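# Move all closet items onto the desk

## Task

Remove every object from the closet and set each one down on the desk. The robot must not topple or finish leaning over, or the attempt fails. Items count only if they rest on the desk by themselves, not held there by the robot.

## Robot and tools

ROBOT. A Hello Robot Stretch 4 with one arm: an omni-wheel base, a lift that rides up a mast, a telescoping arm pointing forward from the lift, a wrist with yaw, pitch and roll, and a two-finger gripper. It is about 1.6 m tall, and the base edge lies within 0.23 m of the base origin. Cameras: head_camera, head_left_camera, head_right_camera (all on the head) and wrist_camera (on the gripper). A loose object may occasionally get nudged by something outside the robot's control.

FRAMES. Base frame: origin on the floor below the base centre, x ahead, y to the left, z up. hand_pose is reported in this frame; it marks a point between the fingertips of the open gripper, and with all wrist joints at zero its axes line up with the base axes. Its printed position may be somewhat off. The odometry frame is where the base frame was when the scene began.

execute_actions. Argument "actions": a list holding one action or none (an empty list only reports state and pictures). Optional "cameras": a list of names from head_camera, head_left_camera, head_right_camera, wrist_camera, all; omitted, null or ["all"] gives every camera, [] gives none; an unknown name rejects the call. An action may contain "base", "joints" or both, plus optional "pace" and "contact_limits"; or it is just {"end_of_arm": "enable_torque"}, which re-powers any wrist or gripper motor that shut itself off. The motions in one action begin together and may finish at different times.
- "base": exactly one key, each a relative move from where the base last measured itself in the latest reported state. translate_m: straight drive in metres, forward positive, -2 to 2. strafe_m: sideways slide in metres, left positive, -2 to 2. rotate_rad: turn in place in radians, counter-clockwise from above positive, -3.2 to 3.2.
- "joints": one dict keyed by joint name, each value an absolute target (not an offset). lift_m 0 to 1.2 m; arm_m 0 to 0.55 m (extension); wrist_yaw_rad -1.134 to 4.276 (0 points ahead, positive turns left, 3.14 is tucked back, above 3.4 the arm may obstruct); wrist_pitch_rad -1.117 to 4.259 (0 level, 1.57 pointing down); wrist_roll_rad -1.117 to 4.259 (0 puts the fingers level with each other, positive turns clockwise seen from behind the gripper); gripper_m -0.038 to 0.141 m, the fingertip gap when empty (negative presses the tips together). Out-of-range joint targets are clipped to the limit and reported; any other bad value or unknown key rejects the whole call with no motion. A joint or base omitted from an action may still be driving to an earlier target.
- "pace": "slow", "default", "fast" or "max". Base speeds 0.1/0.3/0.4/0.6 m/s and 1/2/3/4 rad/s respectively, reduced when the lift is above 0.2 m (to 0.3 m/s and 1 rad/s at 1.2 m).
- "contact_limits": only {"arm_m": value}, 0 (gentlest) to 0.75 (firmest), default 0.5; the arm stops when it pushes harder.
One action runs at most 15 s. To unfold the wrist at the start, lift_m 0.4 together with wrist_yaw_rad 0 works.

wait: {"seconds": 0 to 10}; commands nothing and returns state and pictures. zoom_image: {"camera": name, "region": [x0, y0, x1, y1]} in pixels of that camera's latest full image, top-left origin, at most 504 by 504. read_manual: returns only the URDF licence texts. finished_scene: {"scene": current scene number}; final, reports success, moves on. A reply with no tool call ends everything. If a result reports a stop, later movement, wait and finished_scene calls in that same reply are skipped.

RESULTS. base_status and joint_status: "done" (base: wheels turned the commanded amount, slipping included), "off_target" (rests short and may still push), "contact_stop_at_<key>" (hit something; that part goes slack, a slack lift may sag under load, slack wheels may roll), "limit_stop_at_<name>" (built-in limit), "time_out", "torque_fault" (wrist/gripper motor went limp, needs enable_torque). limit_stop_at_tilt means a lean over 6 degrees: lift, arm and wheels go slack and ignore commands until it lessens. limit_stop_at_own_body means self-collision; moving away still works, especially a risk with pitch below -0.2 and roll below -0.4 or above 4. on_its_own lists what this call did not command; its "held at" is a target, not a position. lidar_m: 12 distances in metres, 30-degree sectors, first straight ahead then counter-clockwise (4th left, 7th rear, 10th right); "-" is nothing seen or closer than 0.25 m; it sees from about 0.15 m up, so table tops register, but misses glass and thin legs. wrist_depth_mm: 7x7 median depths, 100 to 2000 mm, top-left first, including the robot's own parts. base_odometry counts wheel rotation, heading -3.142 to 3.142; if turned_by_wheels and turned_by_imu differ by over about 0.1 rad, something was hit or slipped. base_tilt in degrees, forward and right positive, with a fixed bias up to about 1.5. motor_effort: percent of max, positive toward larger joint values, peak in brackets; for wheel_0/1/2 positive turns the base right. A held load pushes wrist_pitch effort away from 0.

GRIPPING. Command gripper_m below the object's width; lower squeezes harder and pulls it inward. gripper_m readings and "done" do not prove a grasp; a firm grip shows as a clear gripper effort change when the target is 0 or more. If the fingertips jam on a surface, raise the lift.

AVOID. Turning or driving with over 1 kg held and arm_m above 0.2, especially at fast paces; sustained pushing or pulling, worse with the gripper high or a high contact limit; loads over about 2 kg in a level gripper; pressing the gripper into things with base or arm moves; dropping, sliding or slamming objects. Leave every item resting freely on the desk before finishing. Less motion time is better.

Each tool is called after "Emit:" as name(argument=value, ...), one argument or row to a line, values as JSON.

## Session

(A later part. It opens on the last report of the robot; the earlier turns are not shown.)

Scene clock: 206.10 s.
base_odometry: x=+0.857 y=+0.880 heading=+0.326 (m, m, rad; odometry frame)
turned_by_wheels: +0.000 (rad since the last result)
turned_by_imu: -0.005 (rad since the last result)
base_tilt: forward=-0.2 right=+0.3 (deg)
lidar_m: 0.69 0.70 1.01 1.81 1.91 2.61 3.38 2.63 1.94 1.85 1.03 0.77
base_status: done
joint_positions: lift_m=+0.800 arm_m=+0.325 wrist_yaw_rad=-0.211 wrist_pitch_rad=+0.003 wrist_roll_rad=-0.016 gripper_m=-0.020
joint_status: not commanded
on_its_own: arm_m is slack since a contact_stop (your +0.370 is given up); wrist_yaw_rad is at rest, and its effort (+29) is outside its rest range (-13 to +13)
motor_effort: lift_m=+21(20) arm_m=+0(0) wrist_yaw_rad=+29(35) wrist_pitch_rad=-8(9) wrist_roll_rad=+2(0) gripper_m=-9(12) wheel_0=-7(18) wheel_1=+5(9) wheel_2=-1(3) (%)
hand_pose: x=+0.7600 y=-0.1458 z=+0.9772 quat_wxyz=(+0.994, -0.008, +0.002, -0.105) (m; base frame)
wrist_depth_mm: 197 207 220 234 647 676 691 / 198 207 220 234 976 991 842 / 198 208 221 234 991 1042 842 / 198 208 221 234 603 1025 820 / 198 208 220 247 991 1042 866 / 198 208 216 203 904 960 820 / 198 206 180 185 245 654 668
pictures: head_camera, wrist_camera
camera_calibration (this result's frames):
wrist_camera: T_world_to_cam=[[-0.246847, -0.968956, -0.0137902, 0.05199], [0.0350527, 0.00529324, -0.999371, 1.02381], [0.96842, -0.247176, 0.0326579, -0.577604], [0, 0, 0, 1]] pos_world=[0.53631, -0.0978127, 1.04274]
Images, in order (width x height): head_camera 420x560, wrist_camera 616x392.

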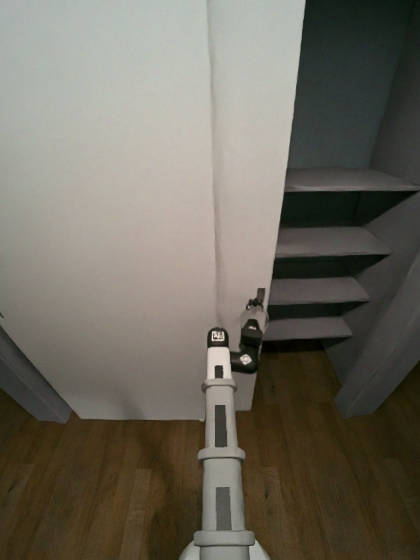

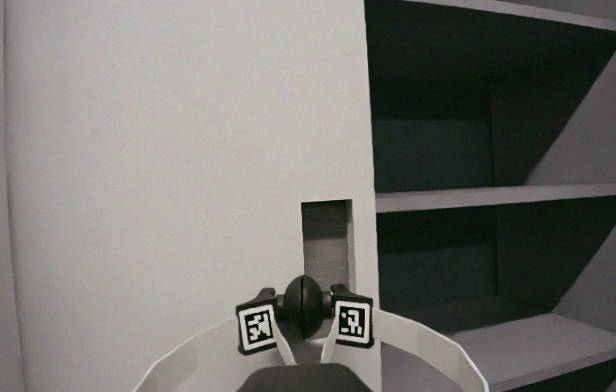

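Emit:
execute_actions(
  actions=[
    {"joints":{"arm_m":0.22,"wrist_yaw_rad":0,"lift_m":0.74}},
  ],
  cameras=[],
)

Emit:
execute_actions(
  actions=[
    {"base":{"strafe_m":-0.15},"pace":"slow"},
  ],
  cameras=[],
)

Emit:
execute_actions(
  actions=[
    {"joints":{"arm_m":0.4},"contact_limits":{"arm_m":0.12},"pace":"slow"},
  ],
  cameras=["wrist_camera","head_camera"],
)

Emit:
execute_actions(
  actions=[
    {"base":{"strafe_m":0.3},"pace":"slow"},
  ],
  cameras=["wrist_camera","head_camera"],
)

Scene clock: 208.23 s.
base_odometry: x=+0.857 y=+0.880 heading=+0.326 (m, m, rad; odometry frame)
turned_by_wheels: +0.000 (rad since the last result)
turned_by_imu: -0.033 (rad since the last result)
base_tilt: forward=-0.4 right=+0.2 (deg)
lidar_m: 0.66 0.70 0.97 1.81 1.90 2.52 3.31 2.62 1.91 1.85 1.01 1.05
base_status: not commanded
joint_positions: lift_m=+0.740 arm_m=+0.221 wrist_yaw_rad=+0.000 wrist_pitch_rad=+0.002 wrist_roll_rad=-0.016 gripper_m=-0.020
joint_status: all done
motor_effort: lift_m=+14(17) arm_m=-8(11) wrist_yaw_rad=-1(82) wrist_pitch_rad=-7(38) wrist_roll_rad=+1(3) gripper_m=-11(12) wheel_0=+1(13) wheel_1=-2(4) wheel_2=+0(13) (%)
hand_pose: x=+0.6808 y=-0.0874 z=+0.9178 quat_wxyz=(+1.000, -0.008, +0.001, +0.000) (m; base frame)
wrist_depth_mm: 245 293 300 723 820 820 854 / 246 293 300 304 1008 1025 991 / 246 294 300 315 991 1025 960 / 246 296 298 317 991 1025 1025 / 247 283 301 315 991 1025 1008 / 247 276 300 208 820 788 750 / 247 251 180 185 585 615 1025
pictures: none
No camera images: the call's "cameras" was empty. Leave "cameras" out to get every camera's image.

Scene clock: 210.87 s.
base_odometry: x=+0.905 y=+0.739 heading=+0.326 (m, m, rad; odometry frame)
turned_by_wheels: +0.000 (rad since the last result)
turned_by_imu: -0.001 (rad since the last result)
base_tilt: forward=-0.3 right=+0.3 (deg)
lidar_m: 0.72 0.72 0.95 1.97 2.04 2.73 3.33 2.57 1.77 1.69 1.01 0.92
base_status: done
joint_positions: lift_m=+0.740 arm_m=+0.221 wrist_yaw_rad=+0.000 wrist_pitch_rad=+0.002 wrist_roll_rad=-0.016 gripper_m=-0.020
joint_status: not commanded
motor_effort: lift_m=+14(15) arm_m=-8(8) wrist_yaw_rad=-1(1) wrist_pitch_rad=-8(8) wrist_roll_rad=+2(0) gripper_m=-10(11) wheel_0=+5(8) wheel_1=-8(11) wheel_2=+0(1) (%)
hand_pose: x=+0.6808 y=-0.0874 z=+0.9178 quat_wxyz=(+1.000, -0.008, +0.001, +0.000) (m; base frame)
wrist_depth_mm: 291 327 778 798 809 820 778 / 293 327 976 991 1008 1025 798 / 294 322 976 991 1008 1025 768 / 294 317 976 991 991 1025 809 / 296 309 976 991 1008 1025 820 / 294 300 820 208 820 778 750 / 296 300 180 185 591 615 820
pictures: none
No camera images: the call's "cameras" was empty. Leave "cameras" out to get every camera's image.

Scene clock: 213.93 s.
base_odometry: x=+0.905 y=+0.739 heading=+0.326 (m, m, rad; odometry frame)
turned_by_wheels: +0.000 (rad since the last result)
turned_by_imu: -0.001 (rad since the last result)
base_tilt: forward=-0.3 right=+0.3 (deg)
lidar_m: 0.71 0.70 0.97 1.97 2.05 2.75 3.36 2.55 1.81 1.70 1.00 0.88
base_status: not commanded
joint_positions: lift_m=+0.740 arm_m=+0.399 wrist_yaw_rad=+0.000 wrist_pitch_rad=+0.002 wrist_roll_rad=-0.016 gripper_m=-0.020
joint_status: all done
motor_effort: lift_m=+14(15) arm_m=+8(10) wrist_yaw_rad=-1(0) wrist_pitch_rad=-8(8) wrist_roll_rad=+1(1) gripper_m=-11(11) wheel_0=+5(5) wheel_1=-8(8) wheel_2=+0(0) (%)
contact_limits: arm_m 0.12
hand_pose: x=+0.8579 y=-0.0874 z=+0.9178 quat_wxyz=(+1.000, -0.008, +0.001, +0.000) (m; base frame)
wrist_depth_mm: 707 732 768 788 798 809 768 / 768 778 798 809 820 842 778 / 759 778 798 798 820 831 732 / 759 778 788 809 831 842 809 / 759 788 798 809 831 854 809 / 778 788 788 208 820 788 741 / 615 597 180 185 521 539 535
pictures: head_camera, wrist_camera
camera_calibration (this result's frames):
wrist_camera: T_world_to_cam=[[-0.0388824, -0.999152, -0.0135724, -0.0493711], [0.0335916, 0.012268, -0.99936, 0.962553], [0.998679, -0.0393134, 0.0330861, -0.664242], [0, 0, 0, 1]] pos_world=[0.629111, -0.0872514, 0.983245]
Images, in order (width x height): head_camera 420x560, wrist_camera 616x392.

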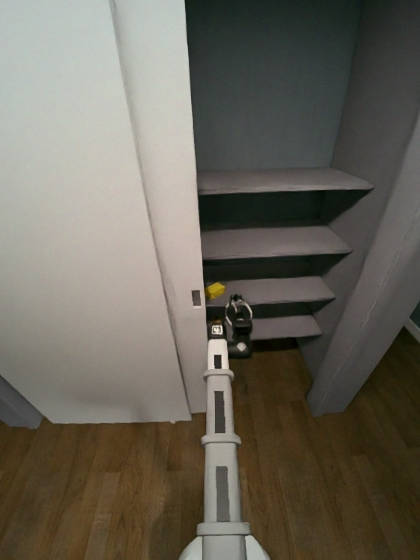

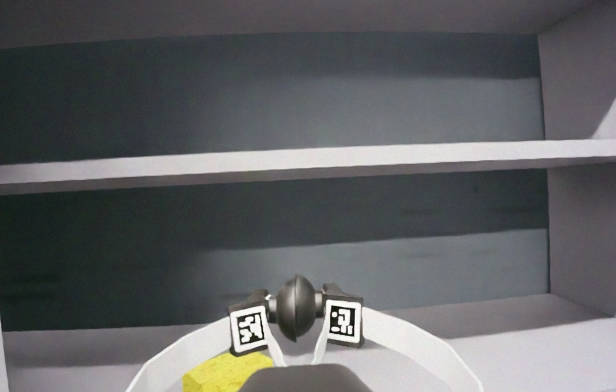

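Scene clock: 218.10 s.
base_odometry: x=+0.809 y=+1.023 heading=+0.323 (m, m, rad; odometry frame)
turned_by_wheels: -0.002 (rad since the last result)
turned_by_imu: -0.025 (rad since the last result)
base_tilt: forward=-0.3 right=+0.2 (deg)
lidar_m: 0.66 0.69 0.91 1.67 1.73 2.32 3.34 2.61 2.14 2.00 1.12 1.05
base_status: done
joint_positions: lift_m=+0.740 arm_m=+0.399 wrist_yaw_rad=-0.014 wrist_pitch_rad=+0.003 wrist_roll_rad=-0.016 gripper_m=-0.020
joint_status: not commanded
on_its_own: wrist_yaw_rad is at rest, and its effort (+40) is outside its rest range (-13 to +13)
motor_effort: lift_m=+15(15) arm_m=+7(8) wrist_yaw_rad=+40(49) wrist_pitch_rad=-9(9) wrist_roll_rad=+0(2) gripper_m=-15(18) wheel_0=-21(26) wheel_1=-1(8) wheel_2=-9(11) (%)
hand_pose: x=+0.8568 y=-0.0915 z=+0.9178 quat_wxyz=(+1.000, -0.008, +0.001, -0.007) (m; base frame)
wrist_depth_mm: 116 119 768 788 809 820 866 / 126 119 768 798 831 854 878 / 127 119 778 798 820 842 878 / 127 119 778 798 831 854 878 / 127 119 788 809 831 854 891 / 126 119 778 202 750 788 759 / 115 119 172 185 480 500 535
pictures: head_camera, wrist_camera
camera_calibration (this result's frames):
wrist_camera: T_world_to_cam=[[-0.052908, -0.998507, -0.013592, -0.041358], [0.0335034, 0.0118284, -0.999369, 0.962608], [0.998037, -0.05333, 0.0328276, -0.663791], [0, 0, 0, 1]] pos_world=[0.628049, -0.0880824, 0.983229]
Images, in order (width x height): head_camera 420x560, wrist_camera 616x392.

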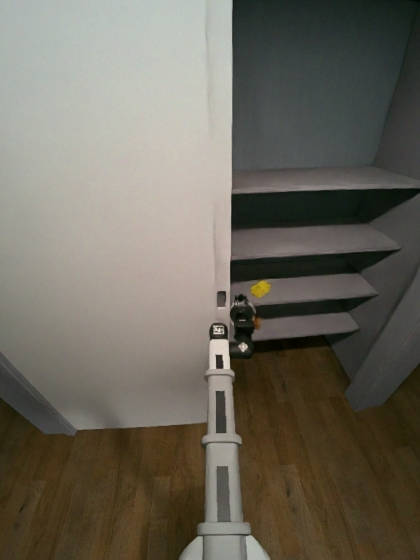

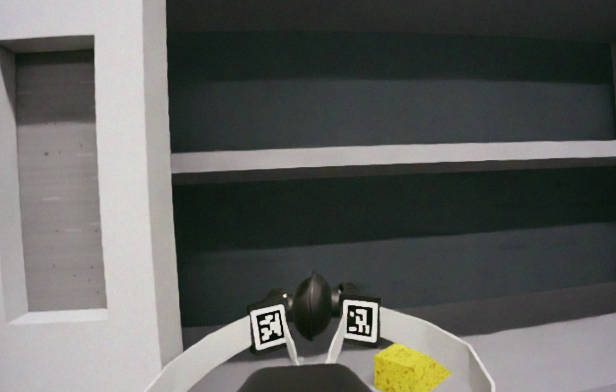

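Emit:
execute_actions(
  actions=[
    {"base":{"strafe_m":-0.13},"joints":{"wrist_yaw_rad":0}},
  ],
  cameras=[],
)

Emit:
execute_actions(
  actions=[
    {"base":{"rotate_rad":0.06},"joints":{"arm_m":0.25,"wrist_pitch_rad":0.3,"gripper_m":0.14}},
  ],
  cameras=[],
)

Emit:
execute_actions(
  actions=[
    {"joints":{"lift_m":0.67}},
  ],
  cameras=["wrist_camera","head_camera"],
)

Scene clock: 220.80 s.
base_odometry: x=+0.850 y=+0.899 heading=+0.323 (m, m, rad; odometry frame)
turned_by_wheels: -0.001 (rad since the last result)
turned_by_imu: -0.001 (rad since the last result)
base_tilt: forward=-0.2 right=+0.3 (deg)
lidar_m: 0.68 0.69 0.93 1.79 1.87 2.45 3.36 2.59 1.98 1.86 1.00 1.05
base_status: done
joint_positions: lift_m=+0.740 arm_m=+0.399 wrist_yaw_rad=+0.000 wrist_pitch_rad=+0.003 wrist_roll_rad=-0.016 gripper_m=-0.020
joint_status: all done
motor_effort: lift_m=+15(15) arm_m=+7(7) wrist_yaw_rad=-1(41) wrist_pitch_rad=-9(9) wrist_roll_rad=+2(1) gripper_m=-10(15) wheel_0=+1(18) wheel_1=-6(18) wheel_2=-5(9) (%)
hand_pose: x=+0.8581 y=-0.0875 z=+0.9177 quat_wxyz=(+1.000, -0.008, +0.001, +0.000) (m; base frame)
wrist_depth_mm: 707 750 768 798 809 820 854 / 750 768 788 809 820 831 866 / 741 768 788 788 820 831 866 / 750 759 788 798 831 854 878 / 759 768 788 820 820 854 866 / 759 759 778 206 809 778 750 / 615 597 180 185 496 544 535
pictures: none
No camera images: the call's "cameras" was empty. Leave "cameras" out to get every camera's image.

Scene clock: 223.30 s.
base_odometry: x=+0.850 y=+0.899 heading=+0.382 (m, m, rad; odometry frame)
turned_by_wheels: +0.059 (rad since the last result)
turned_by_imu: +0.058 (rad since the last result)
base_tilt: forward=-0.3 right=+0.3 (deg)
lidar_m: 0.68 0.70 0.99 1.80 1.91 2.59 3.35 2.66 1.95 1.85 1.02 1.03
base_status: done
joint_positions: lift_m=+0.740 arm_m=+0.251 wrist_yaw_rad=+0.000 wrist_pitch_rad=+0.302 wrist_roll_rad=-0.016 gripper_m=+0.140
joint_status: all done
motor_effort: lift_m=+15(15) arm_m=-8(3) wrist_yaw_rad=+0(3) wrist_pitch_rad=-8(9) wrist_roll_rad=+1(2) gripper_m=+0(13) wheel_0=-4(8) wheel_1=-5(10) wheel_2=-6(11) (%)
hand_pose: x=+0.6977 y=-0.0874 z=+0.8326 quat_wxyz=(+0.989, -0.008, +0.150, +0.001) (m; base frame)
wrist_depth_mm: 234 473 580 683 732 741 866 / 243 866 891 891 904 917 931 / 246 904 917 946 946 960 976 / 257 289 809 788 707 741 732 / 268 282 634 621 1042 1042 1025 / 272 213 946 931 842 820 866 / 266 301 750 148 741 732 723
pictures: none
No camera images: the call's "cameras" was empty. Leave "cameras" out to get every camera's image.

Scene clock: 224.53 s.
base_odometry: x=+0.850 y=+0.899 heading=+0.382 (m, m, rad; odometry frame)
turned_by_wheels: +0.000 (rad since the last result)
turned_by_imu: +0.000 (rad since the last result)
base_tilt: forward=-0.3 right=+0.2 (deg)
lidar_m: 0.68 0.70 1.00 1.80 1.90 2.59 3.37 2.63 1.97 1.88 1.02 1.04
base_status: not commanded
joint_positions: lift_m=+0.670 arm_m=+0.251 wrist_yaw_rad=+0.000 wrist_pitch_rad=+0.302 wrist_roll_rad=-0.016 gripper_m=+0.140
joint_status: all done
motor_effort: lift_m=+15(16) arm_m=-8(8) wrist_yaw_rad=-1(1) wrist_pitch_rad=-7(8) wrist_roll_rad=+1(2) gripper_m=+0(0) wheel_0=-4(4) wheel_1=-4(5) wheel_2=-6(6) (%)
hand_pose: x=+0.6977 y=-0.0874 z=+0.7626 quat_wxyz=(+0.989, -0.008, +0.150, +0.001) (m; base frame)
wrist_depth_mm: 226 820 854 866 866 878 891 / 236 866 891 904 904 917 931 / 246 820 917 931 917 931 904 / 257 289 634 609 647 634 991 / 267 282 1008 1025 1025 1025 991 / 272 214 820 809 732 715 768 / 265 301 661 148 691 691 1078
pictures: head_camera, wrist_camera
camera_calibration (this result's frames):
wrist_camera: T_world_to_cam=[[-0.0412333, -0.999148, -0.00150771, -0.065286], [-0.263113, 0.012314, -0.964686, 0.993437], [0.963883, -0.0393805, -0.263397, -0.248724], [0, 0, 0, 1]] pos_world=[0.498436, -0.0872585, 0.892744]
Images, in order (width x height): head_camera 420x560, wrist_camera 616x392.

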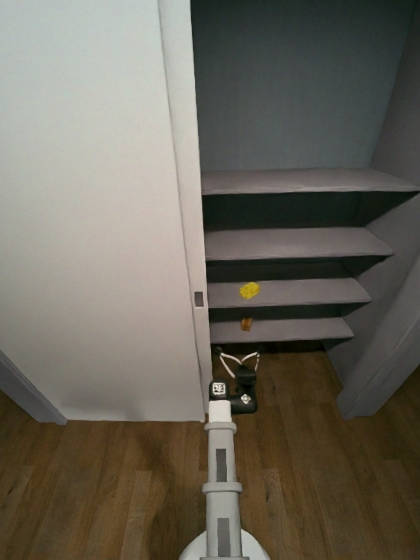

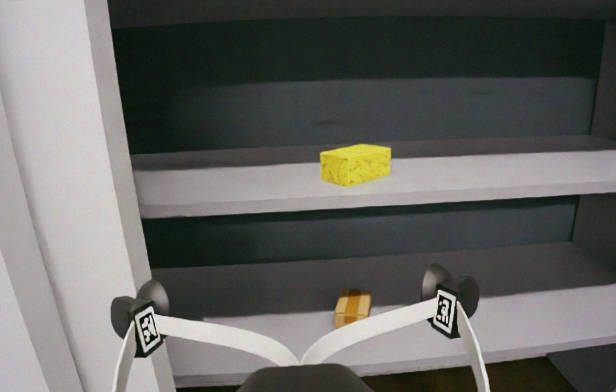

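Emit:
execute_actions(
  actions=[
    {"base":{"strafe_m":-0.085},"joints":{"arm_m":0.548}},
  ],
  cameras=["wrist_camera"],
)

Emit:
execute_actions(
  actions=[
    {"base":{"translate_m":0.07},"pace":"slow"},
  ],
  cameras=["wrist_camera"],
)

Scene clock: 227.27 s.
base_odometry: x=+0.882 y=+0.821 heading=+0.381 (m, m, rad; odometry frame)
turned_by_wheels: +0.000 (rad since the last result)
turned_by_imu: -0.001 (rad since the last result)
base_tilt: forward=-0.2 right=+0.2 (deg)
lidar_m: 0.71 0.70 1.00 1.89 2.00 2.72 3.39 2.59 1.87 1.78 0.96 0.96
base_status: done
joint_positions: lift_m=+0.670 arm_m=+0.547 wrist_yaw_rad=+0.000 wrist_pitch_rad=+0.302 wrist_roll_rad=-0.016 gripper_m=+0.140
joint_status: all done
motor_effort: lift_m=+15(15) arm_m=+8(11) wrist_yaw_rad=-1(1) wrist_pitch_rad=-8(8) wrist_roll_rad=+0(3) gripper_m=+0(0) wheel_0=+3(10) wheel_1=-5(11) wheel_2=+0(5) (%)
hand_pose: x=+0.9929 y=-0.0874 z=+0.7626 quat_wxyz=(+0.989, -0.008, +0.151, +0.001) (m; base frame)
wrist_depth_mm: 559 569 580 585 597 597 603 / 585 597 603 609 621 627 634 / 615 615 627 640 647 661 661 / 609 591 564 554 539 525 517 / 399 394 392 315 355 368 359 / 298 213 296 293 274 278 290 / 449 267 273 148 647 634 634
pictures: wrist_camera
camera_calibration (this result's frames):
wrist_camera: T_world_to_cam=[[-0.0410498, -0.999156, -0.00150571, -0.0532484], [-0.263167, 0.0122658, -0.964672, 1.07113], [0.963877, -0.0392034, -0.263448, -0.533189], [0, 0, 0, 1]] pos_world=[0.793627, -0.0872445, 0.89274]
Images, in order (width x height): wrist_camera 616x392.

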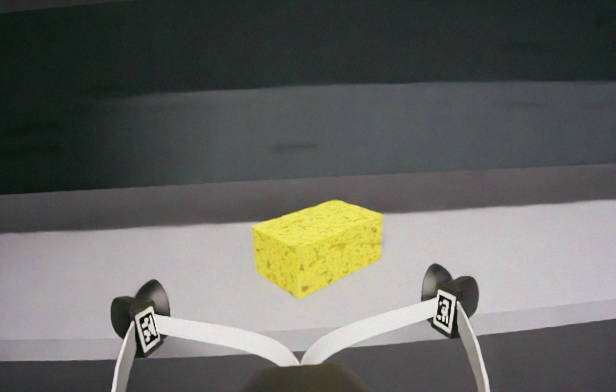

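Scene clock: 229.23 s.
base_odometry: x=+0.946 y=+0.847 heading=+0.382 (m, m, rad; odometry frame)
turned_by_wheels: +0.001 (rad since the last result)
turned_by_imu: +0.000 (rad since the last result)
base_tilt: forward=-0.3 right=+0.3 (deg)
lidar_m: 0.64 0.62 0.88 1.86 2.00 2.72 3.43 2.55 1.86 1.77 0.92 0.97
base_status: done
joint_positions: lift_m=+0.670 arm_m=+0.547 wrist_yaw_rad=+0.000 wrist_pitch_rad=+0.302 wrist_roll_rad=-0.016 gripper_m=+0.140
joint_status: not commanded
motor_effort: lift_m=+14(14) arm_m=+8(8) wrist_yaw_rad=-1(0) wrist_pitch_rad=-8(8) wrist_roll_rad=+3(0) gripper_m=+0(1) wheel_0=+6(8) wheel_1=+8(3) wheel_2=-6(11) (%)
hand_pose: x=+0.9929 y=-0.0874 z=+0.7626 quat_wxyz=(+0.989, -0.008, +0.151, +0.001) (m; base frame)
wrist_depth_mm: 500 512 517 521 530 535 539 / 521 530 535 544 554 559 564 / 544 554 559 569 580 585 591 / 559 564 569 554 544 525 512 / 402 394 392 283 332 368 359 / 298 213 296 240 260 257 278 / 243 233 237 148 236 228 227
pictures: wrist_camera
camera_calibration (this result's frames):
wrist_camera: T_world_to_cam=[[-0.0410497, -0.999156, -0.00150563, -0.0532485], [-0.263167, 0.0122657, -0.964672, 1.07113], [0.963877, -0.0392033, -0.263448, -0.53319], [0, 0, 0, 1]] pos_world=[0.793629, -0.0872445, 0.89274]
Images, in order (width x height): wrist_camera 616x392.

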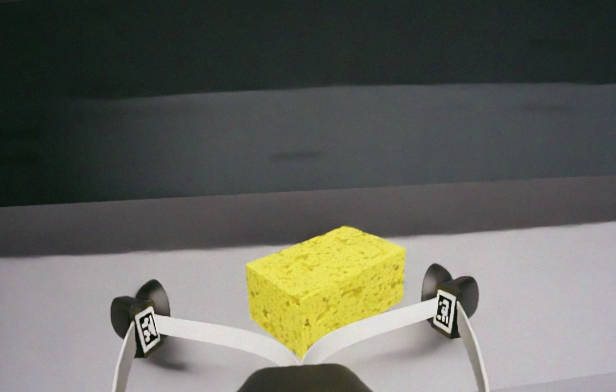

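Emit:
execute_actions(
  actions=[
    {"base":{"strafe_m":-0.015},"pace":"slow"},
  ],
  cameras=[],
)

Emit:
execute_actions(
  actions=[
    {"base":{"translate_m":0.045},"pace":"slow"},
  ],
  cameras=[],
)

Emit:
execute_actions(
  actions=[
    {"joints":{"gripper_m":0.015}},
  ],
  cameras=[],
)

Emit:
execute_actions(
  actions=[
    {"joints":{"lift_m":0.72},"pace":"slow"},
  ],
  cameras=["wrist_camera"],
)

Scene clock: 231.03 s.
base_odometry: x=+0.952 y=+0.833 heading=+0.382 (m, m, rad; odometry frame)
turned_by_wheels: +0.000 (rad since the last result)
turned_by_imu: +0.000 (rad since the last result)
base_tilt: forward=-0.3 right=+0.2 (deg)
lidar_m: 0.68 0.65 0.89 1.90 2.00 2.73 3.45 2.57 1.86 1.78 0.90 0.93
base_status: done
joint_positions: lift_m=+0.670 arm_m=+0.547 wrist_yaw_rad=+0.000 wrist_pitch_rad=+0.302 wrist_roll_rad=-0.016 gripper_m=+0.140
joint_status: not commanded
motor_effort: lift_m=+15(15) arm_m=+8(8) wrist_yaw_rad=-1(1) wrist_pitch_rad=-7(7) wrist_roll_rad=+1(2) gripper_m=+0(1) wheel_0=+6(7) wheel_1=-6(9) wheel_2=+0(6) (%)
hand_pose: x=+0.9929 y=-0.0874 z=+0.7626 quat_wxyz=(+0.989, -0.008, +0.151, +0.001) (m; base frame)
wrist_depth_mm: 500 512 517 525 530 539 544 / 521 535 535 549 554 559 559 / 544 554 559 569 580 585 597 / 559 564 569 554 544 530 517 / 402 397 389 283 353 368 357 / 297 212 273 240 263 256 278 / 242 234 236 148 236 227 227
pictures: none
No camera images: the call's "cameras" was empty. Leave "cameras" out to get every camera's image.

Scene clock: 232.67 s.
base_odometry: x=+0.993 y=+0.849 heading=+0.382 (m, m, rad; odometry frame)
turned_by_wheels: +0.000 (rad since the last result)
turned_by_imu: +0.000 (rad since the last result)
base_tilt: forward=-0.3 right=+0.3 (deg)
lidar_m: 0.62 0.60 0.82 1.88 2.02 2.77 3.49 2.57 1.88 1.76 0.85 0.89
base_status: done
joint_positions: lift_m=+0.670 arm_m=+0.547 wrist_yaw_rad=+0.000 wrist_pitch_rad=+0.302 wrist_roll_rad=-0.016 gripper_m=+0.140
joint_status: not commanded
motor_effort: lift_m=+15(15) arm_m=+8(8) wrist_yaw_rad=+0(1) wrist_pitch_rad=-8(8) wrist_roll_rad=+0(1) gripper_m=+0(0) wheel_0=+5(7) wheel_1=+7(9) wheel_2=-8(11) (%)
hand_pose: x=+0.9929 y=-0.0874 z=+0.7626 quat_wxyz=(+0.989, -0.008, +0.151, +0.001) (m; base frame)
wrist_depth_mm: 462 466 477 480 488 492 496 / 480 484 492 500 508 517 521 / 504 508 517 525 535 535 544 / 521 525 535 539 539 525 517 / 399 394 392 384 377 368 359 / 300 213 230 216 224 257 277 / 242 233 228 148 231 229 227
pictures: none
No camera images: the call's "cameras" was empty. Leave "cameras" out to get every camera's image.

Scene clock: 234.90 s.
base_odometry: x=+0.993 y=+0.849 heading=+0.382 (m, m, rad; odometry frame)
turned_by_wheels: +0.000 (rad since the last result)
turned_by_imu: +0.000 (rad since the last result)
base_tilt: forward=-0.2 right=+0.2 (deg)
lidar_m: 0.62 0.59 0.82 1.89 2.01 2.77 3.49 2.57 1.86 1.77 0.86 0.93
base_status: not commanded
joint_positions: lift_m=+0.670 arm_m=+0.547 wrist_yaw_rad=+0.000 wrist_pitch_rad=+0.302 wrist_roll_rad=-0.016 gripper_m=+0.015
joint_status: all done
motor_effort: lift_m=+15(14) arm_m=+8(8) wrist_yaw_rad=+0(2) wrist_pitch_rad=-8(8) wrist_roll_rad=+1(0) gripper_m=-18(20) wheel_0=+5(5) wheel_1=+8(7) wheel_2=-7(7) (%)
hand_pose: x=+0.9929 y=-0.0874 z=+0.7626 quat_wxyz=(+0.989, -0.008, +0.151, +0.001) (m; base frame)
wrist_depth_mm: 462 469 473 484 488 496 496 / 480 488 496 504 508 512 517 / 500 508 517 521 530 535 544 / 521 530 525 539 539 525 512 / 397 397 392 277 373 368 357 / 298 298 211 211 192 282 277 / 242 168 216 206 230 217 227
pictures: none
No camera images: the call's "cameras" was empty. Leave "cameras" out to get every camera's image.

Scene clock: 236.20 s.
base_odometry: x=+0.993 y=+0.849 heading=+0.382 (m, m, rad; odometry frame)
turned_by_wheels: +0.000 (rad since the last result)
turned_by_imu: +0.000 (rad since the last result)
base_tilt: forward=-0.2 right=+0.2 (deg)
lidar_m: 0.62 0.61 0.82 1.89 2.01 2.76 3.50 2.57 1.86 1.76 0.85 0.92
base_status: not commanded
joint_positions: lift_m=+0.720 arm_m=+0.547 wrist_yaw_rad=+0.000 wrist_pitch_rad=+0.302 wrist_roll_rad=-0.016 gripper_m=+0.015
joint_status: all done
motor_effort: lift_m=+21(22) arm_m=+8(8) wrist_yaw_rad=-1(0) wrist_pitch_rad=-8(8) wrist_roll_rad=+2(0) gripper_m=-18(19) wheel_0=+5(5) wheel_1=+7(8) wheel_2=-7(7) (%)
hand_pose: x=+0.9929 y=-0.0874 z=+0.8121 quat_wxyz=(+0.989, -0.008, +0.151, +0.001) (m; base frame)
wrist_depth_mm: 449 469 477 480 488 492 500 / 480 488 496 504 504 512 517 / 500 508 517 525 530 535 544 / 525 535 539 544 559 564 569 / 517 512 504 278 484 473 466 / 384 382 211 211 192 364 355 / 312 168 216 207 297 279 298
pictures: wrist_camera
camera_calibration (this result's frames):
wrist_camera: T_world_to_cam=[[-0.0410498, -0.999156, -0.00150557, -0.0531739], [-0.26317, 0.0122658, -0.964672, 1.11881], [0.963876, -0.0392034, -0.263451, -0.52017], [0, 0, 0, 1]] pos_world=[0.793634, -0.0872445, 0.942166]
Images, in order (width x height): wrist_camera 616x392.

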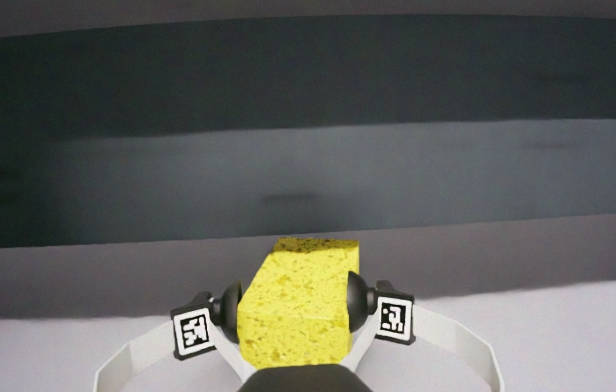

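Held. Backing out and turning to the desk.

Emit:
execute_actions(
  actions=[
    {"base":{"translate_m":-0.4},"joints":{"arm_m":0.1}},
  ],
  cameras=[],
)

Emit:
execute_actions(
  actions=[
    {"base":{"rotate_rad":3.14},"joints":{"lift_m":0.82}},
  ],
)

Scene clock: 239.43 s.
base_odometry: x=+0.622 y=+0.701 heading=+0.382 (m, m, rad; odometry frame)
turned_by_wheels: -0.001 (rad since the last result)
turned_by_imu: +0.000 (rad since the last result)
base_tilt: forward=-0.3 right=+0.2 (deg)
lidar_m: 0.97 0.98 1.39 1.91 1.99 2.76 2.57 2.34 1.89 1.77 1.86 1.17
base_status: done
joint_positions: lift_m=+0.720 arm_m=+0.101 wrist_yaw_rad=+0.000 wrist_pitch_rad=+0.303 wrist_roll_rad=-0.016 gripper_m=+0.015
joint_status: all done
motor_effort: lift_m=+21(22) arm_m=-8(9) wrist_yaw_rad=+0(2) wrist_pitch_rad=-9(10) wrist_roll_rad=+3(2) gripper_m=-18(18) wheel_0=-5(9) wheel_1=-7(10) wheel_2=+4(13) (%)
hand_pose: x=+0.5477 y=-0.0875 z=+0.8120 quat_wxyz=(+0.989, -0.008, +0.151, +0.001) (m; base frame)
wrist_depth_mm: 574 621 1229 1255 1281 1182 917 / 597 647 1281 1308 1336 1336 946 / 621 668 1336 1281 1229 1205 960 / 654 668 1430 1430 1430 1366 960 / 691 707 1182 277 1229 1182 831 / 715 732 211 211 192 1281 842 / 759 168 216 207 1255 1160 866
pictures: none
No camera images: the call's "cameras" was empty. Leave "cameras" out to get every camera's image.

Scene clock: 242.30 s.
base_odometry: x=+0.622 y=+0.701 heading=-2.763 (m, m, rad; odometry frame)
turned_by_wheels: +3.139 (rad since the last result)
turned_by_imu: +3.118 (rad since the last result)
base_tilt: forward=-0.1 right=+0.2 (deg)
lidar_m: 2.26 2.31 1.86 1.78 1.91 1.16 0.99 1.00 1.38 1.90 1.99 2.69
base_status: done
joint_positions: lift_m=+0.820 arm_m=+0.101 wrist_yaw_rad=+0.000 wrist_pitch_rad=+0.303 wrist_roll_rad=-0.016 gripper_m=+0.015
joint_status: all done
motor_effort: lift_m=+21(25) arm_m=-8(8) wrist_yaw_rad=-1(3) wrist_pitch_rad=-10(9) wrist_roll_rad=+2(3) gripper_m=-20(18) wheel_0=-5(9) wheel_1=-6(14) wheel_2=-5(13) (%)
hand_pose: x=+0.5477 y=-0.0874 z=+0.9120 quat_wxyz=(+0.989, -0.008, +0.151, +0.001) (m; base frame)
wrist_depth_mm: - - - - - - - / - - - - - - - / - - - - - - - / - - - - - - - / - - - 277 - - - / 1808 1808 211 211 191 1708 1661 / 1464 168 216 207 1397 1308 1366
pictures: head_camera, head_left_camera, head_right_camera, wrist_camera
camera_calibration (this result's frames):
wrist_camera: T_world_to_cam=[[-0.0409905, -0.999158, -0.00149092, -0.0713288], [-0.263646, 0.0122553, -0.964542, 1.09817], [0.963748, -0.039144, -0.263926, -0.0641965], [0, 0, 0, 1]] pos_world=[0.348474, -0.0872402, 1.04219]
Images, in order (width x height): head_camera 420x560, head_left_camera 420x672, head_right_camera 420x672, wrist_camera 616x392.

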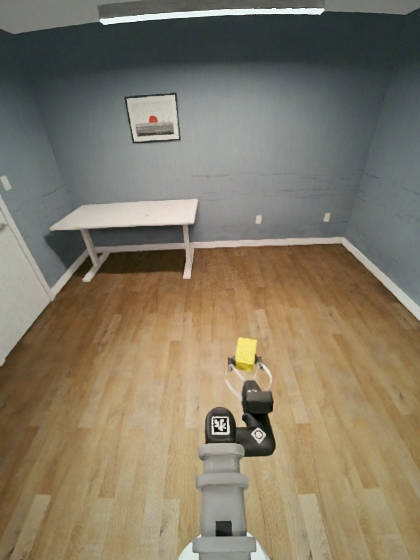

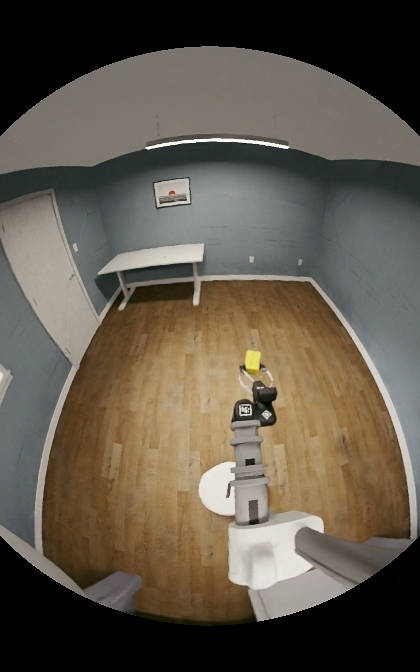

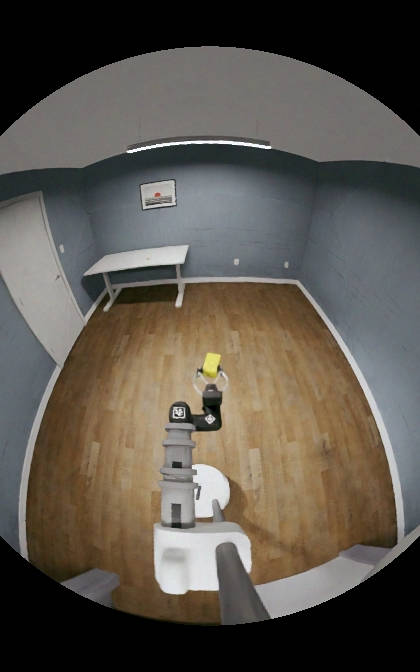

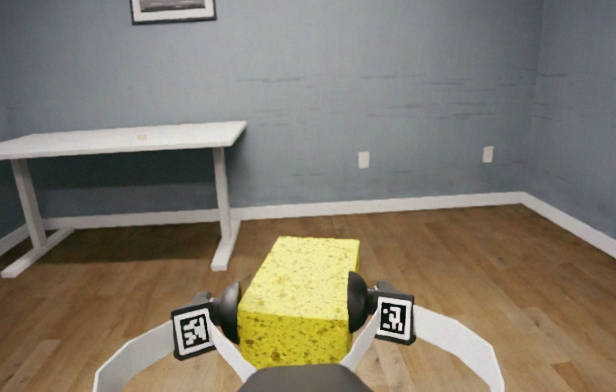

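Emit:
execute_actions(
  actions=[
    {"base":{"strafe_m":0.5},"pace":"fast"},
  ],
  cameras=[],
)

Emit:
execute_actions(
  actions=[
    {"base":{"translate_m":0.9},"pace":"fast"},
  ],
  cameras=["head_camera"],
)

Scene clock: 245.53 s.
base_odometry: x=+0.807 y=+0.236 heading=-2.762 (m, m, rad; odometry frame)
turned_by_wheels: +0.000 (rad since the last result)
turned_by_imu: +0.000 (rad since the last result)
base_tilt: forward=-0.3 right=+0.3 (deg)
lidar_m: 2.24 1.88 1.34 1.28 1.34 1.00 0.98 1.19 1.37 2.40 2.50 3.15
base_status: done
joint_positions: lift_m=+0.820 arm_m=+0.101 wrist_yaw_rad=+0.000 wrist_pitch_rad=+0.303 wrist_roll_rad=-0.016 gripper_m=+0.015
joint_status: not commanded
motor_effort: lift_m=+21(21) arm_m=-8(8) wrist_yaw_rad=-1(2) wrist_pitch_rad=-10(10) wrist_roll_rad=+2(1) gripper_m=-17(18) wheel_0=-2(12) wheel_1=+4(14) wheel_2=+0(4) (%)
hand_pose: x=+0.5477 y=-0.0874 z=+0.9120 quat_wxyz=(+0.989, -0.008, +0.151, +0.001) (m; base frame)
wrist_depth_mm: - - - - - - - / - - - - - - - / - - - - - - - / - - - - - - - / - - - 278 - - - / 1756 1808 211 211 192 1661 1618 / 1464 168 216 206 1397 1336 1366
pictures: none
No camera images: the call's "cameras" was empty. Leave "cameras" out to get every camera's image.

Scene clock: 249.23 s.
base_odometry: x=-0.028 y=-0.097 heading=-2.762 (m, m, rad; odometry frame)
turned_by_wheels: +0.001 (rad since the last result)
turned_by_imu: -0.003 (rad since the last result)
base_tilt: forward=-0.2 right=+0.3 (deg)
lidar_m: 1.33 1.38 1.36 1.30 1.37 1.90 1.90 1.99 2.51 2.39 2.48 2.22
base_status: done
joint_positions: lift_m=+0.820 arm_m=+0.101 wrist_yaw_rad=+0.000 wrist_pitch_rad=+0.303 wrist_roll_rad=-0.016 gripper_m=+0.015
joint_status: not commanded
motor_effort: lift_m=+21(20) arm_m=-8(8) wrist_yaw_rad=-2(3) wrist_pitch_rad=-10(9) wrist_roll_rad=+2(1) gripper_m=-18(17) wheel_0=+4(10) wheel_1=+6(7) wheel_2=-2(18) (%)
hand_pose: x=+0.5476 y=-0.0874 z=+0.9120 quat_wxyz=(+0.989, -0.008, +0.151, +0.001) (m; base frame)
wrist_depth_mm: 1618 1618 1661 1661 1708 1756 1756 / 1661 1661 1708 1756 1708 1808 1808 / 1756 1756 1756 1808 1863 1921 1863 / 1255 1182 1281 1229 1921 1983 - / 1863 1921 1983 277 - - - / 1756 1808 211 211 191 1708 1661 / 1464 168 216 208 1397 1308 1366
pictures: head_camera
Images, in order (width x height): head_camera 420x560.

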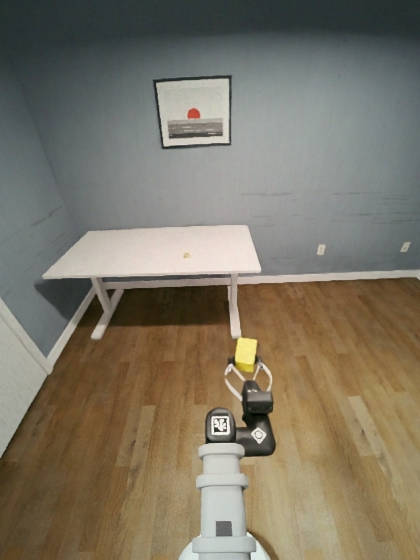

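Emit:
execute_actions(
  actions=[
    {"base":{"strafe_m":0.54},"joints":{"arm_m":0.548,"lift_m":0.76},"pace":"fast"},
  ],
  cameras=[],
)

Emit:
execute_actions(
  actions=[
    {"base":{"translate_m":0.5}},
  ],
  cameras=["head_camera","wrist_camera"],
)

Scene clock: 252.90 s.
base_odometry: x=+0.172 y=-0.599 heading=-2.762 (m, m, rad; odometry frame)
turned_by_wheels: +0.000 (rad since the last result)
turned_by_imu: +0.000 (rad since the last result)
base_tilt: forward=-0.3 right=+0.2 (deg)
lidar_m: 1.33 1.12 0.78 0.76 0.80 1.08 1.85 2.25 2.65 2.93 3.04 1.38
base_status: done
joint_positions: lift_m=+0.760 arm_m=+0.547 wrist_yaw_rad=+0.000 wrist_pitch_rad=+0.302 wrist_roll_rad=-0.016 gripper_m=+0.015
joint_status: all done
motor_effort: lift_m=+15(25) arm_m=+8(10) wrist_yaw_rad=-1(0) wrist_pitch_rad=-8(9) wrist_roll_rad=+1(2) gripper_m=-18(17) wheel_0=+0(13) wheel_1=+4(16) wheel_2=+0(2) (%)
hand_pose: x=+0.9929 y=-0.0874 z=+0.8525 quat_wxyz=(+0.989, -0.008, +0.151, +0.001) (m; base frame)
wrist_depth_mm: 1182 1229 1229 1255 1281 1281 1308 / 1255 1281 1281 1281 1308 1336 1366 / 1281 1308 1336 1308 1366 1397 1397 / 904 866 842 809 788 778 759 / 634 668 661 277 1499 1060 1618 / 1255 1537 210 211 192 1464 1576 / 1281 168 217 207 1308 1118 1281
pictures: none
No camera images: the call's "cameras" was empty. Leave "cameras" out to get every camera's image.

Scene clock: 256.03 s.
base_odometry: x=-0.292 y=-0.784 heading=-2.761 (m, m, rad; odometry frame)
turned_by_wheels: +0.001 (rad since the last result)
turned_by_imu: -0.002 (rad since the last result)
base_tilt: forward=-0.3 right=+0.4 (deg)
lidar_m: 0.81 0.87 0.77 0.74 0.79 1.13 2.37 2.68 3.05 2.93 2.31 0.87
base_status: done
joint_positions: lift_m=+0.760 arm_m=+0.547 wrist_yaw_rad=+0.000 wrist_pitch_rad=+0.302 wrist_roll_rad=-0.016 gripper_m=+0.015
joint_status: not commanded
motor_effort: lift_m=+15(15) arm_m=+8(8) wrist_yaw_rad=+0(1) wrist_pitch_rad=-9(8) wrist_roll_rad=+0(2) gripper_m=-18(18) wheel_0=+5(8) wheel_1=+6(13) wheel_2=-4(13) (%)
hand_pose: x=+0.9929 y=-0.0874 z=+0.8525 quat_wxyz=(+0.989, -0.008, +0.151, +0.001) (m; base frame)
wrist_depth_mm: 759 768 778 798 798 809 820 / 788 798 809 820 831 854 866 / 820 831 854 854 866 891 891 / 842 842 842 809 798 768 759 / 591 585 580 277 554 539 535 / 442 436 211 211 192 415 407 / 357 168 216 207 340 320 327
pictures: head_camera, wrist_camera
camera_calibration (this result's frames):
wrist_camera: T_world_to_cam=[[-0.0411108, -0.999153, -0.00150424, -0.0530703], [-0.263331, 0.0122872, -0.964627, 1.15798], [0.963829, -0.0392604, -0.263614, -0.509309], [0, 0, 0, 1]] pos_world=[0.793637, -0.0872494, 0.982677]
Images, in order (width x height): head_camera 420x560, wrist_camera 616x392.

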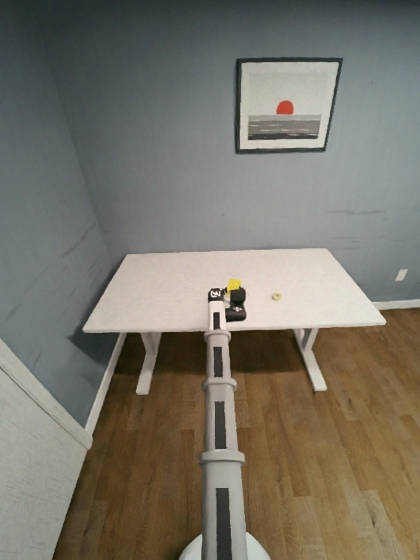

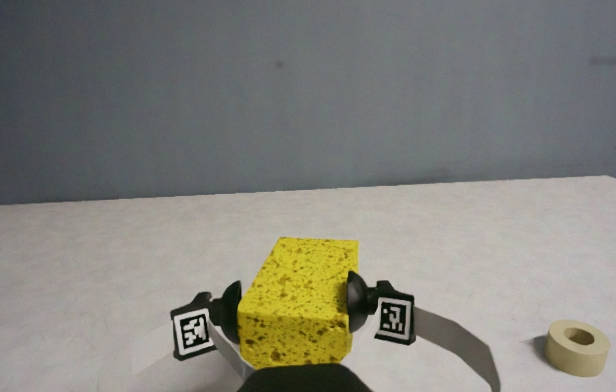

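Emit:
execute_actions(
  actions=[
    {"joints":{"lift_m":0.685},"pace":"slow"},
  ],
  cameras=[],
)

Emit:
execute_actions(
  actions=[
    {"joints":{"gripper_m":0.14}},
  ],
  cameras=[],
)

Emit:
execute_actions(
  actions=[
    {"joints":{"lift_m":0.76}},
  ],
  cameras=[],
)

Emit:
execute_actions(
  actions=[
    {"base":{"translate_m":-0.5},"joints":{"arm_m":0.1},"pace":"fast"},
  ],
  cameras=["head_camera"],
)

Emit:
execute_actions(
  actions=[
    {"base":{"rotate_rad":-3.14},"joints":{"lift_m":0.4},"pace":"fast"},
  ],
  cameras=[],
)

Emit:
execute_actions(
  actions=[
    {"base":{"strafe_m":1.04},"pace":"fast"},
  ],
  cameras=[],
)

Emit:
execute_actions(
  actions=[
    {"base":{"translate_m":0.95},"joints":{"lift_m":0.37},"pace":"fast"},
  ],
  cameras=["head_camera","wrist_camera"],
)

Scene clock: 258.50 s.
base_odometry: x=-0.292 y=-0.784 heading=-2.761 (m, m, rad; odometry frame)
turned_by_wheels: +0.000 (rad since the last result)
turned_by_imu: +0.000 (rad since the last result)
base_tilt: forward=-0.3 right=+0.3 (deg)
lidar_m: 0.85 0.86 0.80 0.76 0.79 1.13 2.35 2.68 3.05 2.92 2.34 0.87
base_status: not commanded
joint_positions: lift_m=+0.685 arm_m=+0.547 wrist_yaw_rad=+0.000 wrist_pitch_rad=+0.302 wrist_roll_rad=-0.016 gripper_m=+0.015
joint_status: all done
motor_effort: lift_m=+14(14) arm_m=+8(8) wrist_yaw_rad=+0(1) wrist_pitch_rad=-8(9) wrist_roll_rad=+2(1) gripper_m=-17(18) wheel_0=+5(4) wheel_1=+6(6) wheel_2=-4(4) (%)
hand_pose: x=+0.9929 y=-0.0874 z=+0.7776 quat_wxyz=(+0.989, -0.008, +0.151, +0.001) (m; base frame)
wrist_depth_mm: 750 759 778 788 798 820 809 / 788 788 809 831 831 842 854 / 809 842 831 854 854 878 878 / 621 609 591 574 559 539 535 / 415 413 404 278 387 379 370 / 310 309 211 211 192 290 286 / 251 168 216 207 238 225 235
pictures: none
No camera images: the call's "cameras" was empty. Leave "cameras" out to get every camera's image.

Scene clock: 260.73 s.
base_odometry: x=-0.292 y=-0.784 heading=-2.761 (m, m, rad; odometry frame)
turned_by_wheels: +0.000 (rad since the last result)
turned_by_imu: +0.000 (rad since the last result)
base_tilt: forward=-0.3 right=+0.3 (deg)
lidar_m: 0.82 0.88 0.78 0.76 0.77 1.12 2.36 2.66 3.07 2.93 2.36 0.86
base_status: not commanded
joint_positions: lift_m=+0.685 arm_m=+0.547 wrist_yaw_rad=+0.000 wrist_pitch_rad=+0.302 wrist_roll_rad=-0.016 gripper_m=+0.140
joint_status: all done
motor_effort: lift_m=+14(14) arm_m=+8(8) wrist_yaw_rad=-1(1) wrist_pitch_rad=-8(9) wrist_roll_rad=+1(0) gripper_m=+1(18) wheel_0=+4(5) wheel_1=+6(6) wheel_2=-4(4) (%)
hand_pose: x=+0.9929 y=-0.0874 z=+0.7776 quat_wxyz=(+0.989, -0.008, +0.151, +0.001) (m; base frame)
wrist_depth_mm: 759 768 788 788 809 820 831 / 778 788 798 831 842 854 854 / 820 831 842 854 866 866 878 / 621 609 591 574 559 544 535 / 413 410 404 297 389 382 373 / 309 213 293 227 266 266 286 / 252 242 236 148 246 236 236
pictures: none
No camera images: the call's "cameras" was empty. Leave "cameras" out to get every camera's image.

Scene clock: 262.00 s.
base_odometry: x=-0.292 y=-0.784 heading=-2.761 (m, m, rad; odometry frame)
turned_by_wheels: +0.000 (rad since the last result)
turned_by_imu: +0.000 (rad since the last result)
base_tilt: forward=-0.2 right=+0.3 (deg)
lidar_m: 0.83 0.87 0.78 0.75 0.78 1.13 2.37 2.69 3.07 2.93 2.33 0.87
base_status: not commanded
joint_positions: lift_m=+0.760 arm_m=+0.547 wrist_yaw_rad=+0.000 wrist_pitch_rad=+0.302 wrist_roll_rad=-0.016 gripper_m=+0.140
joint_status: all done
motor_effort: lift_m=+21(21) arm_m=+8(8) wrist_yaw_rad=-1(1) wrist_pitch_rad=-8(9) wrist_roll_rad=+2(1) gripper_m=+1(0) wheel_0=+5(4) wheel_1=+6(6) wheel_2=-4(4) (%)
hand_pose: x=+0.9929 y=-0.0874 z=+0.8520 quat_wxyz=(+0.989, -0.008, +0.151, +0.001) (m; base frame)
wrist_depth_mm: 750 759 788 788 809 809 820 / 788 798 809 820 831 842 866 / 820 831 854 866 866 891 891 / 842 854 842 820 788 768 768 / 591 580 574 559 559 539 535 / 439 213 436 430 387 379 404 / 355 343 349 148 342 332 319
pictures: none
No camera images: the call's "cameras" was empty. Leave "cameras" out to get every camera's image.

Scene clock: 264.63 s.
base_odometry: x=+0.172 y=-0.599 heading=-2.761 (m, m, rad; odometry frame)
turned_by_wheels: +0.000 (rad since the last result)
turned_by_imu: +0.001 (rad since the last result)
base_tilt: forward=-0.3 right=+0.3 (deg)
lidar_m: 1.32 1.09 0.76 0.76 0.83 1.09 1.86 2.24 2.65 2.93 3.04 1.39
base_status: done
joint_positions: lift_m=+0.760 arm_m=+0.101 wrist_yaw_rad=+0.000 wrist_pitch_rad=+0.302 wrist_roll_rad=-0.016 gripper_m=+0.140
joint_status: all done
motor_effort: lift_m=+21(21) arm_m=-7(7) wrist_yaw_rad=-1(1) wrist_pitch_rad=-9(9) wrist_roll_rad=+1(0) gripper_m=+0(1) wheel_0=-3(9) wheel_1=-5(10) wheel_2=+2(18) (%)
hand_pose: x=+0.5476 y=-0.0875 z=+0.8520 quat_wxyz=(+0.989, -0.008, +0.151, +0.001) (m; base frame)
wrist_depth_mm: 1499 1618 1618 1661 1661 1708 1756 / 1464 1708 1756 1756 1756 1808 1808 / 1464 1661 1576 1464 1430 1397 1863 / 1281 1430 1863 1921 1921 1983 - / 1430 1863 1921 1983 1983 1983 - / 1397 213 1708 1661 1499 1464 1537 / 1281 1336 1336 148 1366 1308 1281
pictures: head_camera
Images, in order (width x height): head_camera 420x560.

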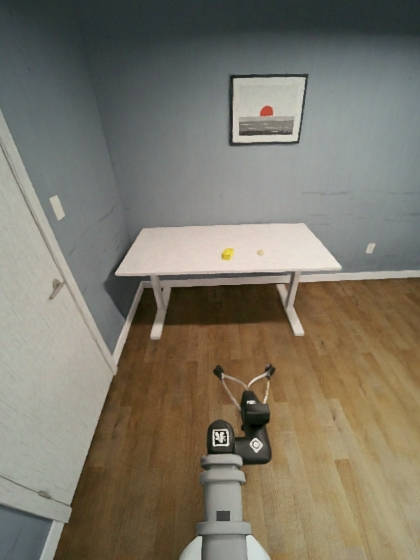

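Scene clock: 267.27 s.
base_odometry: x=+0.172 y=-0.599 heading=+0.383 (m, m, rad; odometry frame)
turned_by_wheels: -3.139 (rad since the last result)
turned_by_imu: -3.118 (rad since the last result)
base_tilt: forward=-0.3 right=+0.3 (deg)
lidar_m: 1.87 2.25 2.65 2.97 3.06 1.41 1.36 1.09 0.78 0.76 0.79 1.07
base_status: done
joint_positions: lift_m=+0.400 arm_m=+0.101 wrist_yaw_rad=+0.000 wrist_pitch_rad=+0.302 wrist_roll_rad=-0.016 gripper_m=+0.140
joint_status: all done
motor_effort: lift_m=+15(18) arm_m=-8(8) wrist_yaw_rad=-1(1) wrist_pitch_rad=-9(9) wrist_roll_rad=+1(1) gripper_m=+0(0) wheel_0=+4(10) wheel_1=+7(13) wheel_2=+5(14) (%)
hand_pose: x=+0.5477 y=-0.0874 z=+0.4925 quat_wxyz=(+0.989, -0.008, +0.151, +0.001) (m; base frame)
wrist_depth_mm: - - 1430 - - 1336 946 / - - 1499 - - 1366 960 / - - 1576 - - 1397 976 / - - 1576 1983 1921 1397 991 / 1430 1430 1397 1397 1366 1255 1008 / 1060 213 1060 1060 946 931 931 / 866 854 854 148 854 809 820
pictures: none
No camera images: the call's "cameras" was empty. Leave "cameras" out to get every camera's image.

Scene clock: 271.00 s.
base_odometry: x=-0.217 y=+0.366 heading=+0.383 (m, m, rad; odometry frame)
turned_by_wheels: +0.000 (rad since the last result)
turned_by_imu: +0.000 (rad since the last result)
base_tilt: forward=-0.3 right=+0.3 (deg)
lidar_m: 1.86 1.95 1.97 1.88 1.99 2.23 1.33 1.36 1.87 1.80 1.86 1.97
base_status: done
joint_positions: lift_m=+0.400 arm_m=+0.101 wrist_yaw_rad=+0.000 wrist_pitch_rad=+0.302 wrist_roll_rad=-0.016 gripper_m=+0.140
joint_status: not commanded
motor_effort: lift_m=+15(15) arm_m=-8(8) wrist_yaw_rad=-1(0) wrist_pitch_rad=-8(9) wrist_roll_rad=+2(0) gripper_m=+2(1) wheel_0=+0(16) wheel_1=+2(16) wheel_2=+0(3) (%)
hand_pose: x=+0.5477 y=-0.0874 z=+0.4925 quat_wxyz=(+0.989, -0.008, +0.151, +0.001) (m; base frame)
wrist_depth_mm: 1366 1397 1464 - - 1464 - / 1464 1464 1537 - - 1537 - / 1499 1499 1537 - - - - / 1576 1618 1661 1983 1921 1708 1808 / 1430 1397 1397 1366 1336 1336 1281 / 1060 213 1060 1060 946 917 976 / 866 854 854 148 854 820 820
pictures: none
No camera images: the call's "cameras" was empty. Leave "cameras" out to get every camera's image.

Scene clock: 274.67 s.
base_odometry: x=+0.664 y=+0.721 heading=+0.384 (m, m, rad; odometry frame)
turned_by_wheels: +0.001 (rad since the last result)
turned_by_imu: -0.003 (rad since the last result)
base_tilt: forward=-0.3 right=+0.3 (deg)
lidar_m: 0.94 0.94 1.32 1.86 2.00 2.72 2.62 2.36 1.85 1.76 1.87 1.12
base_status: done
joint_positions: lift_m=+0.370 arm_m=+0.101 wrist_yaw_rad=+0.000 wrist_pitch_rad=+0.302 wrist_roll_rad=-0.016 gripper_m=+0.140
joint_status: all done
motor_effort: lift_m=+15(18) arm_m=-8(8) wrist_yaw_rad=+0(0) wrist_pitch_rad=-9(8) wrist_roll_rad=+1(1) gripper_m=+2(0) wheel_0=+3(10) wheel_1=+4(7) wheel_2=-2(17) (%)
hand_pose: x=+0.5477 y=-0.0874 z=+0.4625 quat_wxyz=(+0.989, -0.008, +0.151, +0.001) (m; base frame)
wrist_depth_mm: 530 585 1118 1118 1160 1078 917 / 554 609 1255 1281 1281 1308 946 / 580 627 1281 1205 1182 1182 946 / 603 647 1397 1397 1430 1397 976 / 640 661 1336 1308 1281 1205 976 / 668 213 1025 1008 904 878 842 / 707 707 778 148 809 778 778
pictures: head_camera, wrist_camera
camera_calibration (this result's frames):
wrist_camera: T_world_to_cam=[[-0.0411668, -0.999151, -0.0015017, -0.0719471], [-0.26339, 0.0123019, -0.964611, 0.664563], [0.963811, -0.0393144, -0.263672, -0.18294], [0, 0, 0, 1]] pos_world=[0.348396, -0.0872536, 0.5927]
Images, in order (width x height): head_camera 420x560, wrist_camera 616x392.

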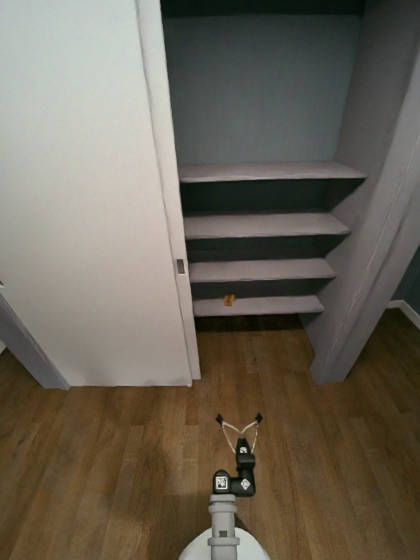

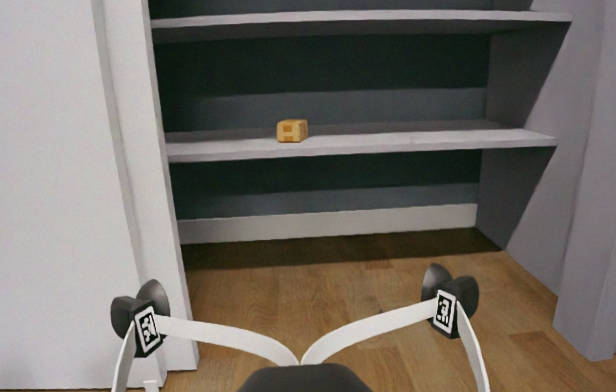

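Emit:
execute_actions(
  actions=[
    {"base":{"translate_m":0.2},"joints":{"lift_m":0.39,"arm_m":0.4}},
  ],
  cameras=["wrist_camera"],
)

Scene clock: 277.20 s.
base_odometry: x=+0.849 y=+0.796 heading=+0.384 (m, m, rad; odometry frame)
turned_by_wheels: +0.000 (rad since the last result)
turned_by_imu: -0.001 (rad since the last result)
base_tilt: forward=-0.2 right=+0.3 (deg)
lidar_m: 0.74 0.74 1.06 1.89 1.98 2.75 3.33 2.58 1.86 1.76 0.99 0.99
base_status: done
joint_positions: lift_m=+0.390 arm_m=+0.399 wrist_yaw_rad=+0.000 wrist_pitch_rad=+0.302 wrist_roll_rad=-0.016 gripper_m=+0.140
joint_status: all done
motor_effort: lift_m=+21(22) arm_m=+8(4) wrist_yaw_rad=-2(2) wrist_pitch_rad=-7(9) wrist_roll_rad=+0(2) gripper_m=+0(1) wheel_0=+4(10) wheel_1=+6(11) wheel_2=-5(14) (%)
hand_pose: x=+0.8450 y=-0.0874 z=+0.4821 quat_wxyz=(+0.989, -0.008, +0.151, +0.001) (m; base frame)
wrist_depth_mm: 647 723 759 759 778 778 788 / 759 778 788 788 798 809 820 / 788 809 809 831 831 854 854 / 691 676 661 559 615 597 585 / 488 484 480 500 488 931 917 / 904 213 917 946 917 904 931 / 842 809 842 148 831 798 798
pictures: wrist_camera
camera_calibration (this result's frames):
wrist_camera: T_world_to_cam=[[-0.0410175, -0.999157, -0.00151082, -0.0597605], [-0.263179, 0.0122627, -0.964669, 0.761547], [0.963875, -0.0391707, -0.263461, -0.464466], [0, 0, 0, 1]] pos_world=[0.64566, -0.0872423, 0.612182]
Images, in order (width x height): wrist_camera 616x392.

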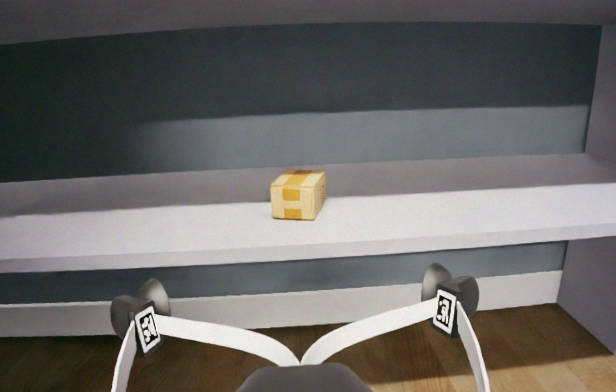

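Emit:
execute_actions(
  actions=[
    {"base":{"translate_m":0.09},"joints":{"lift_m":0.368,"arm_m":0.548},"pace":"slow"},
  ],
  cameras=["wrist_camera"],
)

Scene clock: 280.43 s.
base_odometry: x=+0.932 y=+0.830 heading=+0.385 (m, m, rad; odometry frame)
turned_by_wheels: +0.000 (rad since the last result)
turned_by_imu: +0.000 (rad since the last result)
base_tilt: forward=-0.3 right=+0.3 (deg)
lidar_m: 0.68 0.63 0.92 1.90 2.00 2.72 3.42 2.55 1.86 1.76 0.92 0.96
base_status: done
joint_positions: lift_m=+0.368 arm_m=+0.547 wrist_yaw_rad=+0.000 wrist_pitch_rad=+0.302 wrist_roll_rad=-0.016 gripper_m=+0.140
joint_status: all done
motor_effort: lift_m=+14(19) arm_m=+8(4) wrist_yaw_rad=-1(1) wrist_pitch_rad=-8(8) wrist_roll_rad=+2(2) gripper_m=+0(0) wheel_0=+5(5) wheel_1=+7(9) wheel_2=-6(12) (%)
hand_pose: x=+0.9929 y=-0.0874 z=+0.4606 quat_wxyz=(+0.989, -0.008, +0.151, +0.001) (m; base frame)
wrist_depth_mm: 521 530 535 544 554 559 559 / 539 549 559 564 574 580 585 / 569 574 580 585 597 609 621 / 585 591 580 559 549 535 525 / 407 404 397 293 382 375 366 / 303 213 301 290 266 262 282 / 246 236 241 148 241 236 238
pictures: wrist_camera
camera_calibration (this result's frames):
wrist_camera: T_world_to_cam=[[-0.0411457, -0.999152, -0.00151091, -0.0536332], [-0.263178, 0.0122966, -0.964669, 0.779811], [0.96387, -0.0392943, -0.263461, -0.612692], [0, 0, 0, 1]] pos_world=[0.793577, -0.0872521, 0.590758]
Images, in order (width x height): wrist_camera 616x392.

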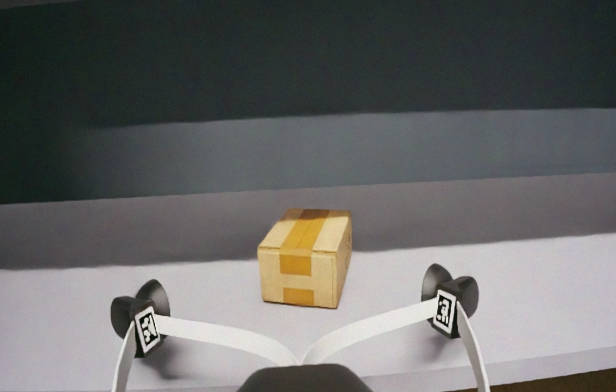

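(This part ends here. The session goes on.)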